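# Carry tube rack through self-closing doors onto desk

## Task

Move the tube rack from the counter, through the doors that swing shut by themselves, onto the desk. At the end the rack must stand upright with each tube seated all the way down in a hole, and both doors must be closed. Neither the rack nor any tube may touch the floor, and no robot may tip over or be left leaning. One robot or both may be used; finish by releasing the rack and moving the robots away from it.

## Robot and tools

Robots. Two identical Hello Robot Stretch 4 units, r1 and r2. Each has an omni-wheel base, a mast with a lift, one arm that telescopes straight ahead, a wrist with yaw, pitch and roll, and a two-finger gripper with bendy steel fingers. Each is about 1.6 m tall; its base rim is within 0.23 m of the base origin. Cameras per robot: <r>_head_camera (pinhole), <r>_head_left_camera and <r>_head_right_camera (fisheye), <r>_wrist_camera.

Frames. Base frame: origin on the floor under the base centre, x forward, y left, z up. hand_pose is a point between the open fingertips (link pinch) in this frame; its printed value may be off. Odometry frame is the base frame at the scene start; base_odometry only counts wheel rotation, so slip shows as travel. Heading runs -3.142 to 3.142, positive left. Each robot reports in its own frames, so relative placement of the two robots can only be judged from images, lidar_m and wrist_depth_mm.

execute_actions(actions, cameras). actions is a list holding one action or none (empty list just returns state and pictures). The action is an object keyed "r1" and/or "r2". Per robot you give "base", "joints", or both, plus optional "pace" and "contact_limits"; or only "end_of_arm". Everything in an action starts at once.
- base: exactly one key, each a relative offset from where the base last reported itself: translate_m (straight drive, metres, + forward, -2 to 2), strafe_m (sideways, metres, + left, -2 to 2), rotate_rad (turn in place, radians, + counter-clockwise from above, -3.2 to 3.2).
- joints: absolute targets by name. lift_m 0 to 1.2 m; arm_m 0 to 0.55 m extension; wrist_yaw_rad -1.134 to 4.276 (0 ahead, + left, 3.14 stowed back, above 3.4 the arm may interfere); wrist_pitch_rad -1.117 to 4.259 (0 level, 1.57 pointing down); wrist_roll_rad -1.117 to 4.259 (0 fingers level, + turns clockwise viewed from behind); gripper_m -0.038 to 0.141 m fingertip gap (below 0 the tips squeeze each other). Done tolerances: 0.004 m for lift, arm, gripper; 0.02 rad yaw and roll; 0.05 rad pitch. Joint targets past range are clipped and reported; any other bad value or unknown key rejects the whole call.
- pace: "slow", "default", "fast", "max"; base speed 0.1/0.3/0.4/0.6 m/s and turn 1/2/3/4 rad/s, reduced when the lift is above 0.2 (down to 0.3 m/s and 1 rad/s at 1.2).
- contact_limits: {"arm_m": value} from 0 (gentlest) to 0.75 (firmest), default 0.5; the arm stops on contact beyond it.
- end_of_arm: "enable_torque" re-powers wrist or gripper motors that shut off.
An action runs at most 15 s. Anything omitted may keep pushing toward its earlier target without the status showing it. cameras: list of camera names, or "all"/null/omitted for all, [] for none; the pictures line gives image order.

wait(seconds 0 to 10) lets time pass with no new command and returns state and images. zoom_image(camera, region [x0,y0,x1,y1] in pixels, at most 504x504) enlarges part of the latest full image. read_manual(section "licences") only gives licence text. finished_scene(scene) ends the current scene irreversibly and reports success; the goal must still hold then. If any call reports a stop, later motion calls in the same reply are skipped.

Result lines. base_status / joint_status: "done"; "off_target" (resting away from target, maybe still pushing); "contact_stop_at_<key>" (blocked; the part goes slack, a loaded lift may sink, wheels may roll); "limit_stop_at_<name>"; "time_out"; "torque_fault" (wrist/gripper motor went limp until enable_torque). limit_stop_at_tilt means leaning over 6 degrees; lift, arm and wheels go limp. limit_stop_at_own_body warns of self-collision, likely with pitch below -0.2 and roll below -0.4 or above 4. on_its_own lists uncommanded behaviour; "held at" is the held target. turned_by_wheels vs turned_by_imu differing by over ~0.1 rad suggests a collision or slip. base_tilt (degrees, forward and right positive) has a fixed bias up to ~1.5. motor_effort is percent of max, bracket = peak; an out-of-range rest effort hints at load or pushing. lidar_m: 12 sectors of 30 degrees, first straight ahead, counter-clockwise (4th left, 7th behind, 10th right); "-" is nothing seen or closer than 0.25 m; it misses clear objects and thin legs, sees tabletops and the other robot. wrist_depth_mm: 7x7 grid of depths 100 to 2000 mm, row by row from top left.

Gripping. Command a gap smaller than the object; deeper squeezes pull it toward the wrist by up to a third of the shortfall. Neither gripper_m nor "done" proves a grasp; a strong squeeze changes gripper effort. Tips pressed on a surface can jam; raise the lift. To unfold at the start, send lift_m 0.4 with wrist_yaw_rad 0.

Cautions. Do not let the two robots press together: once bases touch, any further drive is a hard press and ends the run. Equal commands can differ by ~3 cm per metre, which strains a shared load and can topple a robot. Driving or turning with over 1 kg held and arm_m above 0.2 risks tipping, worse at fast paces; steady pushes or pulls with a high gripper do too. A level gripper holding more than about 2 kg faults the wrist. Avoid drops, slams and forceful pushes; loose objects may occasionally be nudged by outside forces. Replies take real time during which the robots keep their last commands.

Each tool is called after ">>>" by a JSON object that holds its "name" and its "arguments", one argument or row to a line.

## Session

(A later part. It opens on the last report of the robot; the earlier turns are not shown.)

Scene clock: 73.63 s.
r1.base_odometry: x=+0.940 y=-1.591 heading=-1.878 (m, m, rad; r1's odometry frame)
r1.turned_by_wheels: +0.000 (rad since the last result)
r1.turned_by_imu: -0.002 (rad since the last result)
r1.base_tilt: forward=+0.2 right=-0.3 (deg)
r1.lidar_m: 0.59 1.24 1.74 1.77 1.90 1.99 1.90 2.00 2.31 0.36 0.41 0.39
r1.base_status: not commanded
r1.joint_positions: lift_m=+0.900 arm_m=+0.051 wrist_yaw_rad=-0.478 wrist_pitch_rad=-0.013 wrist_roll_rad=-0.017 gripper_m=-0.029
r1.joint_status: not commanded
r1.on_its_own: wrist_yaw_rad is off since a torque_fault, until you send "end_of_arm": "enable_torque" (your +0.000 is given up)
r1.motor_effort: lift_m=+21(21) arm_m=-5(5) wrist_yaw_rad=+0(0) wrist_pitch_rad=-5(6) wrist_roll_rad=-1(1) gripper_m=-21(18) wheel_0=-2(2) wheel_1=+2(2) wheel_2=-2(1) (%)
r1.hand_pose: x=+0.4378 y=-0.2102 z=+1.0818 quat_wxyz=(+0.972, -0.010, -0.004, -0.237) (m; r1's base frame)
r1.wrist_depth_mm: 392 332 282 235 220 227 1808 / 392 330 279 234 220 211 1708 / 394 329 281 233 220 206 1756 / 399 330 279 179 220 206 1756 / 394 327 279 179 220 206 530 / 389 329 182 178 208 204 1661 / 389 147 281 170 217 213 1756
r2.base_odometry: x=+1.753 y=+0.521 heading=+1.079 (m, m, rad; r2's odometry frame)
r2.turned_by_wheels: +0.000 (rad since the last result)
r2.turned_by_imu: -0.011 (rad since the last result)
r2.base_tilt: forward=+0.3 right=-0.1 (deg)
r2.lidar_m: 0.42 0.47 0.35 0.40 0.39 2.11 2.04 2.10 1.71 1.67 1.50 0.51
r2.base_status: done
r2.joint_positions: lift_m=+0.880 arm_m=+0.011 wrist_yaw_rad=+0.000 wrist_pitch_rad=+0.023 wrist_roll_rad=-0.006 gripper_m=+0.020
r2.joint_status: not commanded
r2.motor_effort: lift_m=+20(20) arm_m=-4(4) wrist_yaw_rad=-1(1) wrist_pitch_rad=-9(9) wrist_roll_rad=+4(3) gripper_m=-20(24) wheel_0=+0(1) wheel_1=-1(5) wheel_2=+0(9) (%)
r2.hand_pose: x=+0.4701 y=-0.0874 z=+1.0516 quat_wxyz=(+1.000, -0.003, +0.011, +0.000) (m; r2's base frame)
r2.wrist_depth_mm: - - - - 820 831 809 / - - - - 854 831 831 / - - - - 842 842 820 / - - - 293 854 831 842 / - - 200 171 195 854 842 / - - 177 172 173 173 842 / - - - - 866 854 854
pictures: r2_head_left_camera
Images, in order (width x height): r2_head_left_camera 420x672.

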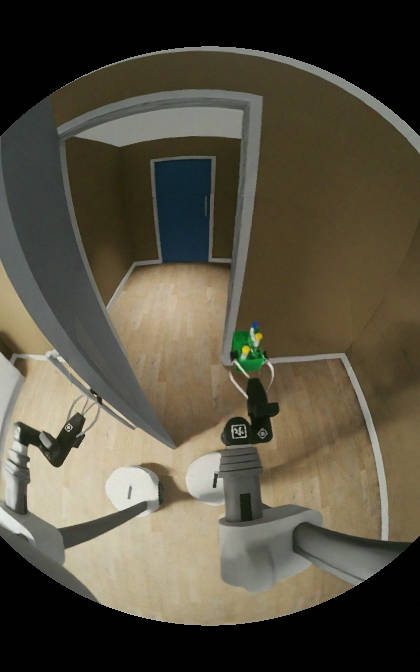

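>>> {"name": "execute_actions", "arguments": {
  "actions": [
    {"r2":{"base":{"translate_m":0.45},"joints":{"wrist_yaw_rad":0.5}}}
  ],
  "cameras": []
}}

>>> {"name": "execute_actions", "arguments": {
  "actions": [
    {"r2":{"base":{"strafe_m":0.38},"joints":{"wrist_yaw_rad":-0.2},"pace":"slow"},"r1":{"joints":{"gripper_m":0.1}}}
  ],
  "cameras": []
}}

>>> {"name": "execute_actions", "arguments": {
  "actions": [
    {"r1":{"end_of_arm":"enable_torque"}}
  ],
  "cameras": []
}}

>>> {"name": "execute_actions", "arguments": {
  "actions": [
    {"r1":{"base":{"translate_m":-0.3},"joints":{"arm_m":0.01}}}
  ],
  "cameras": []
}}

>>> {"name": "execute_actions", "arguments": {
  "actions": [
    {"r1":{"base":{"strafe_m":-0.4},"joints":{"wrist_yaw_rad":3.1}}}
  ],
  "cameras": ["r1_head_left_camera"]
}}

Scene clock: 78.57 s.
r1.base_odometry: x=+0.940 y=-1.591 heading=-1.878 (m, m, rad; r1's odometry frame)
r1.turned_by_wheels: +0.000 (rad since the last result)
r1.turned_by_imu: -0.002 (rad since the last result)
r1.base_tilt: forward=+0.2 right=-0.3 (deg)
r1.lidar_m: 0.58 1.25 1.75 1.80 1.92 1.98 1.89 2.02 2.30 2.23 0.60 0.38
r1.base_status: not commanded
r1.joint_positions: lift_m=+0.900 arm_m=+0.051 wrist_yaw_rad=-0.478 wrist_pitch_rad=-0.013 wrist_roll_rad=-0.017 gripper_m=-0.029
r1.joint_status: not commanded
r1.on_its_own: wrist_yaw_rad is off since a torque_fault, until you send "end_of_arm": "enable_torque" (your +0.000 is given up)
r1.motor_effort: lift_m=+21(21) arm_m=-5(5) wrist_yaw_rad=-1(0) wrist_pitch_rad=-4(6) wrist_roll_rad=-1(1) gripper_m=-20(19) wheel_0=-2(2) wheel_1=+1(1) wheel_2=-1(1) (%)
r1.hand_pose: x=+0.4378 y=-0.2102 z=+1.0818 quat_wxyz=(+0.972, -0.010, -0.004, -0.237) (m; r1's base frame)
r1.wrist_depth_mm: 389 332 282 235 220 226 1708 / 392 334 281 235 219 211 1756 / 392 330 281 234 220 206 445 / 392 330 279 179 219 205 427 / 394 325 281 179 220 206 1661 / 389 329 181 178 208 205 1661 / 389 147 278 171 217 212 1708
r2.base_odometry: x=+1.965 y=+0.918 heading=+1.079 (m, m, rad; r2's odometry frame)
r2.turned_by_wheels: +0.000 (rad since the last result)
r2.turned_by_imu: -0.004 (rad since the last result)
r2.base_tilt: forward=+0.1 right=+0.0 (deg)
r2.lidar_m: 0.43 2.01 0.51 0.34 0.31 0.62 2.50 2.36 1.74 1.67 0.85 0.60
r2.base_status: done
r2.joint_positions: lift_m=+0.880 arm_m=+0.011 wrist_yaw_rad=+0.500 wrist_pitch_rad=+0.023 wrist_roll_rad=-0.006 gripper_m=+0.020
r2.joint_status: all done
r2.motor_effort: lift_m=+20(20) arm_m=-4(4) wrist_yaw_rad=+1(8) wrist_pitch_rad=-9(9) wrist_roll_rad=+4(3) gripper_m=-22(24) wheel_0=+0(7) wheel_1=+0(5) wheel_2=+2(7) (%)
r2.hand_pose: x=+0.4766 y=+0.0616 z=+1.0516 quat_wxyz=(+0.969, -0.005, +0.010, +0.247) (m; r2's base frame)
r2.wrist_depth_mm: 854 1661 - - - - - / 854 1661 - - - - - / 842 1661 - - - - - / 854 1618 1983 294 - - - / 831 1618 200 171 195 - - / 831 1499 176 171 173 173 - / 842 1708 1921 - - - -
pictures: none
No camera images: the call's "cameras" was empty. Leave "cameras" out to get every camera's image.

Scene clock: 84.63 s.
r1.base_odometry: x=+1.110 y=-1.570 heading=-1.370 (m, m, rad; r1's odometry frame)
r1.turned_by_wheels: +0.508 (rad since the last result)
r1.turned_by_imu: +0.748 (rad since the last result)
r1.base_tilt: forward=+0.2 right=-0.3 (deg)
r1.lidar_m: 1.50 1.64 1.65 2.12 1.83 1.81 2.11 2.42 2.43 0.56 0.33 0.81
r1.base_status: not commanded
r1.joint_positions: lift_m=+0.899 arm_m=+0.049 wrist_yaw_rad=-1.152 wrist_pitch_rad=-0.013 wrist_roll_rad=-0.017 gripper_m=+0.100
r1.joint_status: all done
r1.on_its_own: the wheels are slack since a limit_stop_at_tilt; lift_m is slack since a limit_stop_at_tilt; arm_m is slack since a limit_stop_at_tilt; wrist_yaw_rad is off since a torque_fault, until you send "end_of_arm": "enable_torque" (your +0.000 is given up)
r1.motor_effort: lift_m=+19(22) arm_m=+0(5) wrist_yaw_rad=-2(0) wrist_pitch_rad=-4(59) wrist_roll_rad=+0(4) gripper_m=-4(20) wheel_0=+0(29) wheel_1=+0(5) wheel_2=+0(3) (%)
r1.hand_pose: x=+0.2573 y=-0.2991 z=+1.0808 quat_wxyz=(+0.839, -0.011, -0.001, -0.545) (m; r1's base frame)
r1.wrist_depth_mm: 960 842 521 377 278 242 231 / 976 842 517 375 277 241 228 / 946 854 517 375 270 242 225 / 960 831 517 373 270 243 224 / 946 831 508 373 268 242 224 / 960 831 442 375 198 239 224 / 960 715 512 144 276 229 226
r2.base_odometry: x=+1.630 y=+1.097 heading=+1.080 (m, m, rad; r2's odometry frame)
r2.turned_by_wheels: +0.000 (rad since the last result)
r2.turned_by_imu: +0.000 (rad since the last result)
r2.base_tilt: forward=+0.2 right=-0.2 (deg)
r2.lidar_m: 2.93 0.55 0.30 0.25 0.25 0.28 0.70 2.60 2.12 2.04 0.86 0.46
r2.base_status: done
r2.joint_positions: lift_m=+0.880 arm_m=+0.011 wrist_yaw_rad=-0.200 wrist_pitch_rad=+0.023 wrist_roll_rad=-0.006 gripper_m=+0.020
r2.joint_status: all done
r2.motor_effort: lift_m=+20(20) arm_m=-4(4) wrist_yaw_rad=-1(4) wrist_pitch_rad=-8(9) wrist_roll_rad=+3(3) gripper_m=-23(23) wheel_0=+0(28) wheel_1=+2(34) wheel_2=+1(14) (%)
r2.hand_pose: x=+0.4469 y=-0.1430 z=+1.0516 quat_wxyz=(+0.995, -0.002, +0.012, -0.100) (m; r2's base frame)
r2.wrist_depth_mm: - - - - - 1499 473 / - - - - - 1430 477 / - - - - - 1464 477 / - - - 296 - 1430 477 / - - 199 171 195 1464 480 / - - 177 172 173 172 484 / - - - - 1921 1464 484
pictures: none
No camera images: the call's "cameras" was empty. Leave "cameras" out to get every camera's image.

Scene clock: 84.93 s.
r1.base_odometry: x=+1.110 y=-1.570 heading=-1.370 (m, m, rad; r1's odometry frame)
r1.turned_by_wheels: +0.000 (rad since the last result)
r1.turned_by_imu: +0.000 (rad since the last result)
r1.base_tilt: forward=+0.2 right=-0.3 (deg)
r1.lidar_m: 1.43 1.63 1.65 2.14 1.78 1.81 2.11 2.42 2.45 0.54 0.34 0.78
r1.base_status: not commanded
r1.joint_positions: lift_m=+0.899 arm_m=+0.049 wrist_yaw_rad=-1.152 wrist_pitch_rad=-0.013 wrist_roll_rad=-0.017 gripper_m=+0.100
r1.joint_status: not commanded
r1.end_of_arm: enable_torque: each motor that was off is on again
r1.on_its_own: wrist_yaw_rad is held at -1.151, not at your +0.000, since a torque_fault; the wheels are slack since a limit_stop_at_tilt; lift_m is slack since a limit_stop_at_tilt; arm_m is slack since a limit_stop_at_tilt
r1.motor_effort: lift_m=+19(19) arm_m=+0(0) wrist_yaw_rad=+1(2) wrist_pitch_rad=-4(5) wrist_roll_rad=+0(0) gripper_m=-3(2) wheel_0=+0(0) wheel_1=+0(0) wheel_2=+0(0) (%)
r1.hand_pose: x=+0.2573 y=-0.2991 z=+1.0808 quat_wxyz=(+0.839, -0.011, -0.001, -0.545) (m; r1's base frame)
r1.wrist_depth_mm: 960 842 521 377 277 241 230 / 960 831 517 375 277 241 227 / 960 842 512 377 270 242 225 / 960 842 517 375 270 243 224 / 946 831 512 375 268 242 223 / 960 820 439 375 198 240 224 / 946 699 512 144 276 229 226
r2.base_odometry: x=+1.630 y=+1.097 heading=+1.080 (m, m, rad; r2's odometry frame)
r2.turned_by_wheels: +0.000 (rad since the last result)
r2.turned_by_imu: +0.000 (rad since the last result)
r2.base_tilt: forward=+0.2 right=-0.1 (deg)
r2.lidar_m: 2.89 0.54 0.29 0.25 0.25 0.29 0.68 2.60 2.11 2.03 0.87 0.46
r2.base_status: not commanded
r2.joint_positions: lift_m=+0.880 arm_m=+0.011 wrist_yaw_rad=-0.200 wrist_pitch_rad=+0.023 wrist_roll_rad=-0.006 gripper_m=+0.020
r2.joint_status: not commanded
r2.motor_effort: lift_m=+19(19) arm_m=-4(4) wrist_yaw_rad=+1(0) wrist_pitch_rad=-8(8) wrist_roll_rad=+4(3) gripper_m=-19(18) wheel_0=+0(0) wheel_1=+2(2) wheel_2=+1(1) (%)
r2.hand_pose: x=+0.4469 y=-0.1430 z=+1.0516 quat_wxyz=(+0.995, -0.002, +0.012, -0.100) (m; r2's base frame)
r2.wrist_depth_mm: - - - - - 1430 466 / - - - - - 1464 473 / - - - - - 1499 473 / - - - 294 - 1499 477 / - - 200 171 195 1499 480 / - - 176 172 172 173 480 / - - - - 1983 1537 488
pictures: none
No camera images: the call's "cameras" was empty. Leave "cameras" out to get every camera's image.

Scene clock: 87.40 s.
r1.base_odometry: x=+1.050 y=-1.276 heading=-1.370 (m, m, rad; r1's odometry frame)
r1.turned_by_wheels: +0.000 (rad since the last result)
r1.turned_by_imu: +0.000 (rad since the last result)
r1.base_tilt: forward=+0.2 right=-0.3 (deg)
r1.lidar_m: 1.77 1.87 1.86 1.86 1.61 1.61 1.86 2.17 2.18 1.74 0.52 0.57
r1.base_status: done
r1.joint_positions: lift_m=+0.899 arm_m=+0.011 wrist_yaw_rad=-1.151 wrist_pitch_rad=-0.013 wrist_roll_rad=-0.017 gripper_m=+0.100
r1.joint_status: all done
r1.on_its_own: wrist_yaw_rad is held at -1.151, not at your +0.000, since a torque_fault; lift_m is slack since a limit_stop_at_tilt
r1.motor_effort: lift_m=+19(19) arm_m=-5(8) wrist_yaw_rad=-1(1) wrist_pitch_rad=-5(4) wrist_roll_rad=+0(0) gripper_m=-4(3) wheel_0=+0(4) wheel_1=-1(2) wheel_2=+0(9) (%)
r1.hand_pose: x=+0.2194 y=-0.2991 z=+1.0808 quat_wxyz=(+0.839, -0.011, -0.001, -0.544) (m; r1's base frame)
r1.wrist_depth_mm: 931 469 415 1576 1708 1863 - / 917 484 - 1576 1708 1863 - / 931 480 609 668 1756 1863 - / 931 480 554 591 1661 1921 - / 946 480 878 1537 1661 1921 - / 891 394 404 1537 200 1921 - / 878 430 404 141 1708 1921 -
r2.base_odometry: x=+1.630 y=+1.097 heading=+1.080 (m, m, rad; r2's odometry frame)
r2.turned_by_wheels: +0.000 (rad since the last result)
r2.turned_by_imu: -0.001 (rad since the last result)
r2.base_tilt: forward=+0.1 right=-0.1 (deg)
r2.lidar_m: 2.91 0.49 0.25 0.25 - 0.25 0.52 2.59 2.13 2.03 0.89 0.44
r2.base_status: not commanded
r2.joint_positions: lift_m=+0.880 arm_m=+0.011 wrist_yaw_rad=-0.200 wrist_pitch_rad=+0.023 wrist_roll_rad=-0.006 gripper_m=+0.020
r2.joint_status: not commanded
r2.motor_effort: lift_m=+19(19) arm_m=-4(4) wrist_yaw_rad=+1(1) wrist_pitch_rad=-10(9) wrist_roll_rad=+3(4) gripper_m=-20(22) wheel_0=-1(5) wheel_1=+3(5) wheel_2=+1(3) (%)
r2.hand_pose: x=+0.4469 y=-0.1430 z=+1.0516 quat_wxyz=(+0.995, -0.002, +0.012, -0.100) (m; r2's base frame)
r2.wrist_depth_mm: - - - - - 1464 466 / - - - - - 1464 469 / - - - - - 1430 473 / - - - - - 1464 480 / - - 199 172 195 1499 484 / - - 176 171 173 173 480 / - - - - 1921 1537 484
pictures: none
No camera images: the call's "cameras" was empty. Leave "cameras" out to get every camera's image.

Scene clock: 90.47 s.
r1.base_odometry: x=+0.658 y=-1.356 heading=-1.370 (m, m, rad; r1's odometry frame)
r1.turned_by_wheels: +0.000 (rad since the last result)
r1.turned_by_imu: -0.001 (rad since the last result)
r1.base_tilt: forward=+0.2 right=-0.3 (deg)
r1.lidar_m: 0.35 2.15 2.15 2.20 1.89 1.86 2.22 1.94 1.93 1.43 0.42 0.38
r1.base_status: done
r1.joint_positions: lift_m=+0.899 arm_m=+0.011 wrist_yaw_rad=+3.100 wrist_pitch_rad=-0.013 wrist_roll_rad=-0.017 gripper_m=+0.100
r1.joint_status: all done
r1.on_its_own: lift_m is slack since a limit_stop_at_tilt
r1.motor_effort: lift_m=+19(19) arm_m=-5(5) wrist_yaw_rad=+0(7) wrist_pitch_rad=-5(5) wrist_roll_rad=+0(0) gripper_m=-1(0) wheel_0=-1(10) wheel_1=+1(9) wheel_2=+1(2) (%)
r1.hand_pose: x=-0.1028 y=+0.0995 z=+1.0808 quat_wxyz=(+0.021, +0.006, -0.009, +1.000) (m; r1's base frame)
r1.wrist_depth_mm: - 145 - - - 1863 1618 / - 132 - - - 1808 1661 / 106 140 236 - - 1808 1661 / 121 144 - - - 1921 1661 / 1756 - - - - 1863 1661 / 1863 1983 - - 200 1921 1618 / 1921 1983 - 150 - 1808 1618
r2.base_odometry: x=+1.630 y=+1.097 heading=+1.080 (m, m, rad; r2's odometry frame)
r2.turned_by_wheels: +0.000 (rad since the last result)
r2.turned_by_imu: -0.001 (rad since the last result)
r2.base_tilt: forward=+0.2 right=-0.1 (deg)
r2.lidar_m: 2.93 0.50 0.25 0.25 - 0.25 0.41 0.47 2.15 2.05 0.87 0.44
r2.base_status: not commanded
r2.joint_positions: lift_m=+0.880 arm_m=+0.011 wrist_yaw_rad=-0.200 wrist_pitch_rad=+0.023 wrist_roll_rad=-0.006 gripper_m=+0.020
r2.joint_status: not commanded
r2.motor_effort: lift_m=+19(19) arm_m=-4(4) wrist_yaw_rad=+0(0) wrist_pitch_rad=-10(10) wrist_roll_rad=+3(3) gripper_m=-22(23) wheel_0=-1(1) wheel_1=+2(3) wheel_2=+1(1) (%)
r2.hand_pose: x=+0.4469 y=-0.1430 z=+1.0516 quat_wxyz=(+0.995, -0.002, +0.012, -0.100) (m; r2's base frame)
r2.wrist_depth_mm: - - - - - 1430 469 / - - - - - 1499 469 / - - - - - 1430 473 / - - - 293 - 1464 480 / - - 199 171 195 1499 480 / - - 176 171 173 173 484 / - - - - 1983 1499 488
pictures: r1_head_left_camera
Images, in order (width x height): r1_head_left_camera 420x672.

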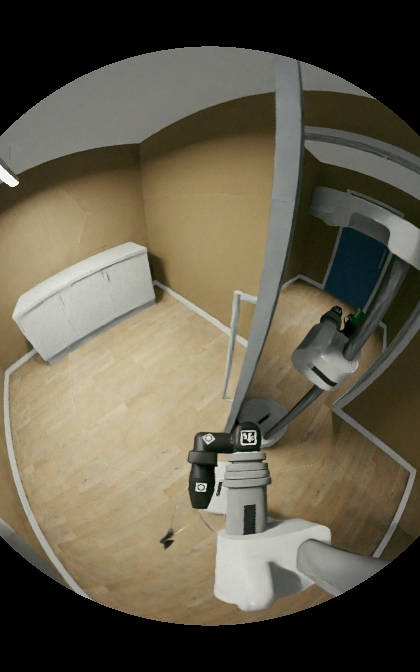

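Conveniently behind r2. Realign and shift right.

>>> {"name": "execute_actions", "arguments": {
  "actions": [
    {"r1":{"base":{"rotate_rad":-0.75},"joints":{"lift_m":0.9}}}
  ],
  "cameras": []
}}

>>> {"name": "execute_actions", "arguments": {
  "actions": [
    {"r1":{"base":{"strafe_m":-0.15}}}
  ],
  "cameras": ["r1_head_left_camera"]
}}

Scene clock: 93.33 s.
r1.base_odometry: x=+0.658 y=-1.356 heading=-2.120 (m, m, rad; r1's odometry frame)
r1.turned_by_wheels: -0.750 (rad since the last result)
r1.turned_by_imu: -0.754 (rad since the last result)
r1.base_tilt: forward=+0.2 right=-0.3 (deg)
r1.lidar_m: 0.37 0.34 0.43 2.14 2.27 1.97 1.89 1.99 1.97 1.92 1.67 1.24
r1.base_status: done
r1.joint_positions: lift_m=+0.900 arm_m=+0.011 wrist_yaw_rad=+3.100 wrist_pitch_rad=-0.013 wrist_roll_rad=-0.017 gripper_m=+0.100
r1.joint_status: all done
r1.motor_effort: lift_m=+22(22) arm_m=-5(5) wrist_yaw_rad=-3(0) wrist_pitch_rad=-5(4) wrist_roll_rad=+0(0) gripper_m=+0(2) wheel_0=+0(7) wheel_1=+0(8) wheel_2=+0(6) (%)
r1.hand_pose: x=-0.1028 y=+0.0994 z=+1.0818 quat_wxyz=(+0.021, +0.006, -0.009, +1.000) (m; r1's base frame)
r1.wrist_depth_mm: - 145 - - - - - / - 132 - - - - - / 105 140 236 - - - - / 121 145 - - - - - / - 1983 - - - - - / - 1983 - - 200 - - / - 1983 - 150 - - -
r2.base_odometry: x=+1.630 y=+1.097 heading=+1.080 (m, m, rad; r2's odometry frame)
r2.turned_by_wheels: +0.000 (rad since the last result)
r2.turned_by_imu: -0.001 (rad since the last result)
r2.base_tilt: forward=+0.1 right=-0.1 (deg)
r2.lidar_m: 2.89 0.50 0.25 0.25 - 0.25 0.36 0.38 2.13 2.05 0.88 0.46
r2.base_status: not commanded
r2.joint_positions: lift_m=+0.880 arm_m=+0.011 wrist_yaw_rad=-0.200 wrist_pitch_rad=+0.023 wrist_roll_rad=-0.006 gripper_m=+0.020
r2.joint_status: not commanded
r2.motor_effort: lift_m=+19(18) arm_m=-4(4) wrist_yaw_rad=+0(0) wrist_pitch_rad=-9(8) wrist_roll_rad=+3(3) gripper_m=-24(21) wheel_0=-1(0) wheel_1=+3(3) wheel_2=+1(1) (%)
r2.hand_pose: x=+0.4469 y=-0.1430 z=+1.0516 quat_wxyz=(+0.995, -0.002, +0.012, -0.100) (m; r2's base frame)
r2.wrist_depth_mm: - - - - - 1499 469 / - - - - - 1464 469 / - - - - - 1499 477 / - - - 294 - 1537 473 / - - 199 171 194 1464 488 / - - 177 171 172 173 480 / - - - - 1921 1537 484
pictures: none
No camera images: the call's "cameras" was empty. Leave "cameras" out to get every camera's image.

Scene clock: 95.07 s.
r1.base_odometry: x=+0.530 y=-1.278 heading=-2.120 (m, m, rad; r1's odometry frame)
r1.turned_by_wheels: +0.000 (rad since the last result)
r1.turned_by_imu: -0.001 (rad since the last result)
r1.base_tilt: forward=+0.2 right=-0.3 (deg)
r1.lidar_m: 0.47 0.40 0.46 2.29 2.43 1.95 1.87 1.97 1.79 1.75 1.68 1.25
r1.base_status: done
r1.joint_positions: lift_m=+0.900 arm_m=+0.011 wrist_yaw_rad=+3.100 wrist_pitch_rad=-0.013 wrist_roll_rad=-0.017 gripper_m=+0.100
r1.joint_status: not commanded
r1.motor_effort: lift_m=+22(22) arm_m=-5(5) wrist_yaw_rad=+0(1) wrist_pitch_rad=-4(5) wrist_roll_rad=+0(0) gripper_m=-1(2) wheel_0=-1(10) wheel_1=+1(8) wheel_2=+1(1) (%)
r1.hand_pose: x=-0.1028 y=+0.0994 z=+1.0818 quat_wxyz=(+0.021, +0.006, -0.009, +1.000) (m; r1's base frame)
r1.wrist_depth_mm: - 145 - - - - - / - 132 - - - - - / 106 140 236 - - - - / 121 144 - - - - - / 1983 - - - - - - / - - - - 200 - - / 1921 - - 141 - - -
r2.base_odometry: x=+1.630 y=+1.097 heading=+1.080 (m, m, rad; r2's odometry frame)
r2.turned_by_wheels: +0.000 (rad since the last result)
r2.turned_by_imu: -0.001 (rad since the last result)
r2.base_tilt: forward=+0.1 right=-0.1 (deg)
r2.lidar_m: 2.90 0.48 0.25 0.25 - 0.25 0.48 0.40 2.14 2.02 0.86 0.46
r2.base_status: not commanded
r2.joint_positions: lift_m=+0.880 arm_m=+0.011 wrist_yaw_rad=-0.200 wrist_pitch_rad=+0.023 wrist_roll_rad=-0.006 gripper_m=+0.020
r2.joint_status: not commanded
r2.motor_effort: lift_m=+19(19) arm_m=-4(4) wrist_yaw_rad=+0(0) wrist_pitch_rad=-8(9) wrist_roll_rad=+3(3) gripper_m=-19(25) wheel_0=-1(1) wheel_1=+3(3) wheel_2=+1(1) (%)
r2.hand_pose: x=+0.4469 y=-0.1430 z=+1.0516 quat_wxyz=(+0.995, -0.002, +0.012, -0.100) (m; r2's base frame)
r2.wrist_depth_mm: - - - - - 1397 469 / - - - - - 1499 473 / - - - - - 1464 477 / - - - - - 1464 473 / - - 200 171 195 1430 477 / - - 176 171 172 172 480 / - - - - 1921 1499 484
pictures: r1_head_left_camera
Images, in order (width x height): r1_head_left_camera 420x672.

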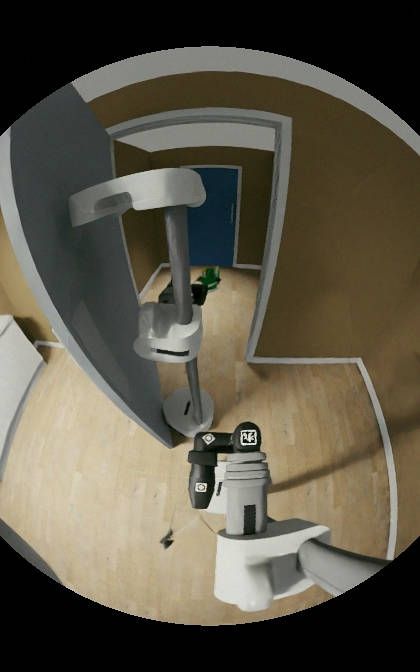

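>>> {"name": "execute_actions", "arguments": {
  "actions": [
    {"r1":{"base":{"translate_m":0.5}},"r2":{"base":{"translate_m":1.05},"joints":{"wrist_yaw_rad":0}}}
  ],
  "cameras": []
}}

>>> {"name": "execute_actions", "arguments": {
  "actions": [
    {"r1":{"base":{"strafe_m":0.13},"pace":"slow"},"r2":{"base":{"strafe_m":-0.75}}}
  ],
  "cameras": ["r1_head_left_camera"]
}}

Scene clock: 101.73 s.
r1.base_odometry: x=+0.269 y=-1.704 heading=-2.120 (m, m, rad; r1's odometry frame)
r1.turned_by_wheels: +0.000 (rad since the last result)
r1.turned_by_imu: -0.006 (rad since the last result)
r1.base_tilt: forward=+0.2 right=-0.3 (deg)
r1.lidar_m: 0.93 0.93 0.28 0.25 - 2.48 2.37 2.51 1.87 1.75 1.02 0.72
r1.base_status: done
r1.joint_positions: lift_m=+0.900 arm_m=+0.011 wrist_yaw_rad=+3.100 wrist_pitch_rad=-0.013 wrist_roll_rad=-0.017 gripper_m=+0.100
r1.joint_status: not commanded
r1.motor_effort: lift_m=+20(22) arm_m=-4(5) wrist_yaw_rad=-2(1) wrist_pitch_rad=-5(5) wrist_roll_rad=+0(0) gripper_m=-2(1) wheel_0=-2(5) wheel_1=+2(14) wheel_2=+0(8) (%)
r1.hand_pose: x=-0.1029 y=+0.0994 z=+1.0819 quat_wxyz=(+0.021, +0.006, -0.009, +1.000) (m; r1's base frame)
r1.wrist_depth_mm: - 145 - - - 206 179 / - 132 - - - 206 180 / 106 140 236 - - 208 180 / 121 145 - - - 208 181 / - - - - - 208 180 / - - - - 200 206 180 / - - - 150 - 195 178
r2.base_odometry: x=+2.125 y=+2.023 heading=+1.080 (m, m, rad; r2's odometry frame)
r2.turned_by_wheels: +0.000 (rad since the last result)
r2.turned_by_imu: -0.009 (rad since the last result)
r2.base_tilt: forward=+0.2 right=-0.2 (deg)
r2.lidar_m: 0.41 1.49 1.06 1.01 0.57 0.61 0.84 0.94 0.55 0.99 1.05 1.45
r2.base_status: done
r2.joint_positions: lift_m=+0.880 arm_m=+0.011 wrist_yaw_rad=+0.000 wrist_pitch_rad=+0.023 wrist_roll_rad=-0.006 gripper_m=+0.020
r2.joint_status: all done
r2.motor_effort: lift_m=+19(18) arm_m=-4(4) wrist_yaw_rad=-1(5) wrist_pitch_rad=-9(9) wrist_roll_rad=+4(2) gripper_m=-24(22) wheel_0=+0(4) wheel_1=+0(5) wheel_2=+0(10) (%)
r2.hand_pose: x=+0.4700 y=-0.0874 z=+1.0516 quat_wxyz=(+1.000, -0.003, +0.011, +0.000) (m; r2's base frame)
r2.wrist_depth_mm: 1618 1661 1756 1708 1618 1708 1336 / 1618 1708 1756 1708 1708 1756 1366 / 1618 1708 1756 1756 1708 1756 1366 / 1576 1708 1708 1708 1756 1708 1397 / 1537 1708 200 171 195 1661 1366 / 1618 1708 177 171 173 172 1397 / 1537 1708 1756 - 1708 1756 1336
pictures: none
No camera images: the call's "cameras" was empty. Leave "cameras" out to get every camera's image.

Scene clock: 105.57 s.
r1.base_odometry: x=+0.380 y=-1.772 heading=-2.120 (m, m, rad; r1's odometry frame)
r1.turned_by_wheels: +0.000 (rad since the last result)
r1.turned_by_imu: -0.001 (rad since the last result)
r1.base_tilt: forward=+0.2 right=-0.2 (deg)
r1.lidar_m: 3.01 0.60 0.25 0.25 - - 2.38 2.53 2.01 1.92 1.00 0.80
r1.base_status: done
r1.joint_positions: lift_m=+0.900 arm_m=+0.011 wrist_yaw_rad=+3.100 wrist_pitch_rad=-0.013 wrist_roll_rad=-0.017 gripper_m=+0.100
r1.joint_status: not commanded
r1.motor_effort: lift_m=+20(20) arm_m=-4(4) wrist_yaw_rad=+0(0) wrist_pitch_rad=-5(4) wrist_roll_rad=+0(0) gripper_m=-1(2) wheel_0=-1(6) wheel_1=+1(6) wheel_2=-1(0) (%)
r1.hand_pose: x=-0.1029 y=+0.0994 z=+1.0819 quat_wxyz=(+0.021, +0.006, -0.009, +1.000) (m; r1's base frame)
r1.wrist_depth_mm: - 145 - - 265 204 - / - 132 - - 264 205 175 / 106 140 235 - 267 204 176 / 122 145 - - 267 204 176 / - - - - 267 204 175 / - - - - 200 204 175 / - - - 150 265 190 -
r2.base_odometry: x=+2.787 y=+1.669 heading=+1.080 (m, m, rad; r2's odometry frame)
r2.turned_by_wheels: +0.000 (rad since the last result)
r2.turned_by_imu: -0.006 (rad since the last result)
r2.base_tilt: forward=+0.2 right=-0.2 (deg)
r2.lidar_m: 0.43 1.96 1.86 1.28 1.25 0.27 0.26 0.27 0.25 0.25 0.26 0.39
r2.base_status: done
r2.joint_positions: lift_m=+0.880 arm_m=+0.011 wrist_yaw_rad=+0.000 wrist_pitch_rad=+0.023 wrist_roll_rad=-0.006 gripper_m=+0.020
r2.joint_status: not commanded
r2.motor_effort: lift_m=+19(19) arm_m=-4(3) wrist_yaw_rad=+0(2) wrist_pitch_rad=-9(9) wrist_roll_rad=+4(4) gripper_m=-20(21) wheel_0=+0(6) wheel_1=-1(8) wheel_2=-1(2) (%)
r2.hand_pose: x=+0.4700 y=-0.0874 z=+1.0516 quat_wxyz=(+1.000, -0.003, +0.011, +0.000) (m; r2's base frame)
r2.wrist_depth_mm: 1756 1708 1661 1618 831 415 293 / 1661 1661 1708 1661 842 421 294 / 1808 1708 1708 1756 842 424 297 / 1756 1708 1708 1708 759 424 296 / 1756 1708 200 171 194 430 298 / 1808 1756 177 172 173 173 301 / 1756 1756 1756 - 634 436 289
pictures: r1_head_left_camera
Images, in order (width x height): r1_head_left_camera 420x672.

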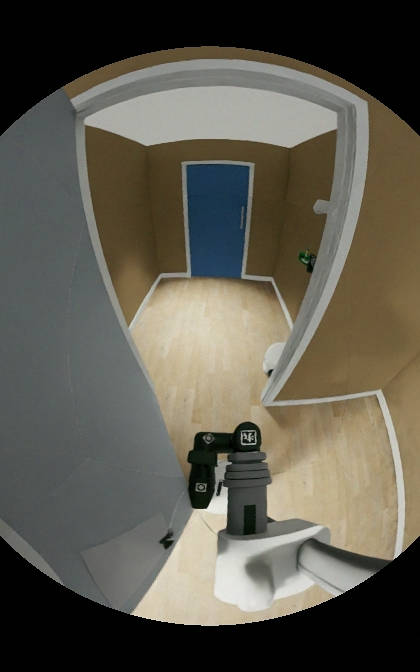

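>>> {"name": "execute_actions", "arguments": {
  "actions": [
    {"r1":{"base":{"translate_m":2.0}}}
  ],
  "cameras": []
}}

>>> {"name": "execute_actions", "arguments": {
  "actions": [
    {"r1":{"base":{"strafe_m":-0.3},"joints":{"wrist_yaw_rad":0}}}
  ],
  "cameras": ["r1_wrist_camera"]
}}

Scene clock: 114.93 s.
r1.base_odometry: x=-0.664 y=-3.478 heading=-2.120 (m, m, rad; r1's odometry frame)
r1.turned_by_wheels: +0.000 (rad since the last result)
r1.turned_by_imu: -0.009 (rad since the last result)
r1.base_tilt: forward=+0.2 right=-0.3 (deg)
r1.lidar_m: 1.04 1.08 1.15 1.10 1.16 1.23 1.20 0.86 0.76 0.90 0.93 1.01
r1.base_status: done
r1.joint_positions: lift_m=+0.900 arm_m=+0.011 wrist_yaw_rad=+3.100 wrist_pitch_rad=-0.013 wrist_roll_rad=-0.017 gripper_m=+0.100
r1.joint_status: not commanded
r1.motor_effort: lift_m=+20(20) arm_m=-4(4) wrist_yaw_rad=-1(1) wrist_pitch_rad=-5(4) wrist_roll_rad=+0(0) gripper_m=-2(1) wheel_0=+0(4) wheel_1=-2(7) wheel_2=+1(9) (%)
r1.hand_pose: x=-0.1029 y=+0.0994 z=+1.0819 quat_wxyz=(+0.021, +0.006, -0.009, +1.000) (m; r1's base frame)
r1.wrist_depth_mm: - 145 1397 1366 1397 1336 1336 / - 132 1397 1366 1366 1336 1397 / 106 140 236 1430 1397 1336 1366 / 121 144 1366 1366 1464 1336 1336 / 1255 1255 1397 1397 1397 1308 1366 / 1229 1255 1366 1336 200 1308 1336 / 1255 1255 1336 150 1366 1336 1336
r2.base_odometry: x=+2.787 y=+1.669 heading=+1.080 (m, m, rad; r2's odometry frame)
r2.turned_by_wheels: +0.000 (rad since the last result)
r2.turned_by_imu: -0.004 (rad since the last result)
r2.base_tilt: forward=+0.1 right=-0.1 (deg)
r2.lidar_m: 0.42 0.83 0.89 1.28 0.53 0.29 0.25 0.28 0.28 0.25 0.27 0.38
r2.base_status: not commanded
r2.joint_positions: lift_m=+0.880 arm_m=+0.011 wrist_yaw_rad=+0.000 wrist_pitch_rad=+0.023 wrist_roll_rad=-0.006 gripper_m=+0.020
r2.joint_status: not commanded
r2.motor_effort: lift_m=+19(19) arm_m=-4(4) wrist_yaw_rad=-1(1) wrist_pitch_rad=-8(9) wrist_roll_rad=+3(4) gripper_m=-22(21) wheel_0=+0(0) wheel_1=-1(1) wheel_2=-1(1) (%)
r2.hand_pose: x=+0.4700 y=-0.0874 z=+1.0516 quat_wxyz=(+1.000, -0.003, +0.011, +0.000) (m; r2's base frame)
r2.wrist_depth_mm: 1708 1708 1661 1756 820 418 294 / 1708 1708 1708 1756 854 418 296 / 1708 1708 1708 1708 854 424 297 / 1756 1756 1708 1661 759 427 297 / 1756 1661 200 171 195 427 300 / 1756 1708 176 172 173 173 301 / 1808 1756 1661 - 621 436 287
pictures: none
No camera images: the call's "cameras" was empty. Leave "cameras" out to get every camera's image.

Scene clock: 117.33 s.
r1.base_odometry: x=-0.920 y=-3.322 heading=-2.120 (m, m, rad; r1's odometry frame)
r1.turned_by_wheels: +0.000 (rad since the last result)
r1.turned_by_imu: -0.001 (rad since the last result)
r1.base_tilt: forward=+0.1 right=-0.3 (deg)
r1.lidar_m: 0.98 1.10 1.49 1.40 1.47 1.27 0.79 0.57 0.47 0.58 0.66 0.87
r1.base_status: done
r1.joint_positions: lift_m=+0.900 arm_m=+0.011 wrist_yaw_rad=+0.000 wrist_pitch_rad=-0.013 wrist_roll_rad=-0.017 gripper_m=+0.100
r1.joint_status: all done
r1.motor_effort: lift_m=+20(20) arm_m=-4(4) wrist_yaw_rad=-3(5) wrist_pitch_rad=-5(5) wrist_roll_rad=+0(0) gripper_m=-3(3) wheel_0=+0(6) wheel_1=+0(6) wheel_2=+1(3) (%)
r1.hand_pose: x=+0.4701 y=-0.0873 z=+1.0819 quat_wxyz=(+1.000, -0.009, -0.007, +0.000) (m; r1's base frame)
r1.wrist_depth_mm: 842 831 854 842 842 866 809 / 854 854 854 842 842 854 831 / 831 842 842 842 854 854 809 / 831 842 831 842 842 854 820 / 831 831 842 842 831 854 820 / 842 820 842 842 200 842 809 / 820 842 842 150 842 854 798
r2.base_odometry: x=+2.787 y=+1.669 heading=+1.080 (m, m, rad; r2's odometry frame)
r2.turned_by_wheels: +0.000 (rad since the last result)
r2.turned_by_imu: -0.001 (rad since the last result)
r2.base_tilt: forward=+0.3 right=-0.1 (deg)
r2.lidar_m: 0.41 0.68 1.84 1.28 0.52 0.29 0.25 0.27 0.26 0.25 0.26 0.39
r2.base_status: not commanded
r2.joint_positions: lift_m=+0.880 arm_m=+0.011 wrist_yaw_rad=+0.000 wrist_pitch_rad=+0.023 wrist_roll_rad=-0.006 gripper_m=+0.020
r2.joint_status: not commanded
r2.motor_effort: lift_m=+19(19) arm_m=-4(4) wrist_yaw_rad=+0(0) wrist_pitch_rad=-9(8) wrist_roll_rad=+3(3) gripper_m=-21(24) wheel_0=+0(0) wheel_1=-1(1) wheel_2=-1(1) (%)
r2.hand_pose: x=+0.4700 y=-0.0874 z=+1.0516 quat_wxyz=(+1.000, -0.003, +0.011, +0.000) (m; r2's base frame)
r2.wrist_depth_mm: 530 1708 1661 1661 831 421 294 / 492 1708 1708 1756 854 421 294 / 445 1756 1708 1708 854 421 296 / 521 798 1708 1808 750 424 297 / 1708 1756 199 171 196 430 298 / 1756 549 177 172 172 173 301 / 1708 1808 1808 - 627 436 287
pictures: r1_wrist_camera
Images, in order (width x height): r1_wrist_camera 616x392.

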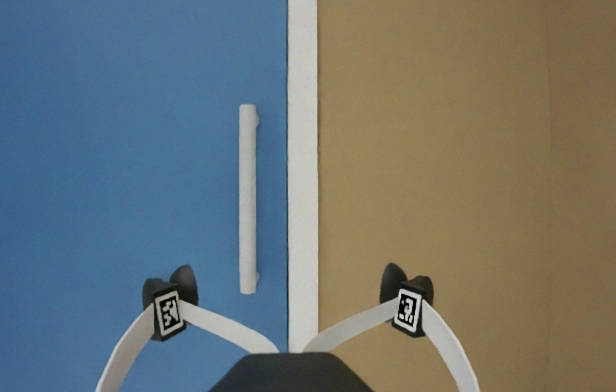

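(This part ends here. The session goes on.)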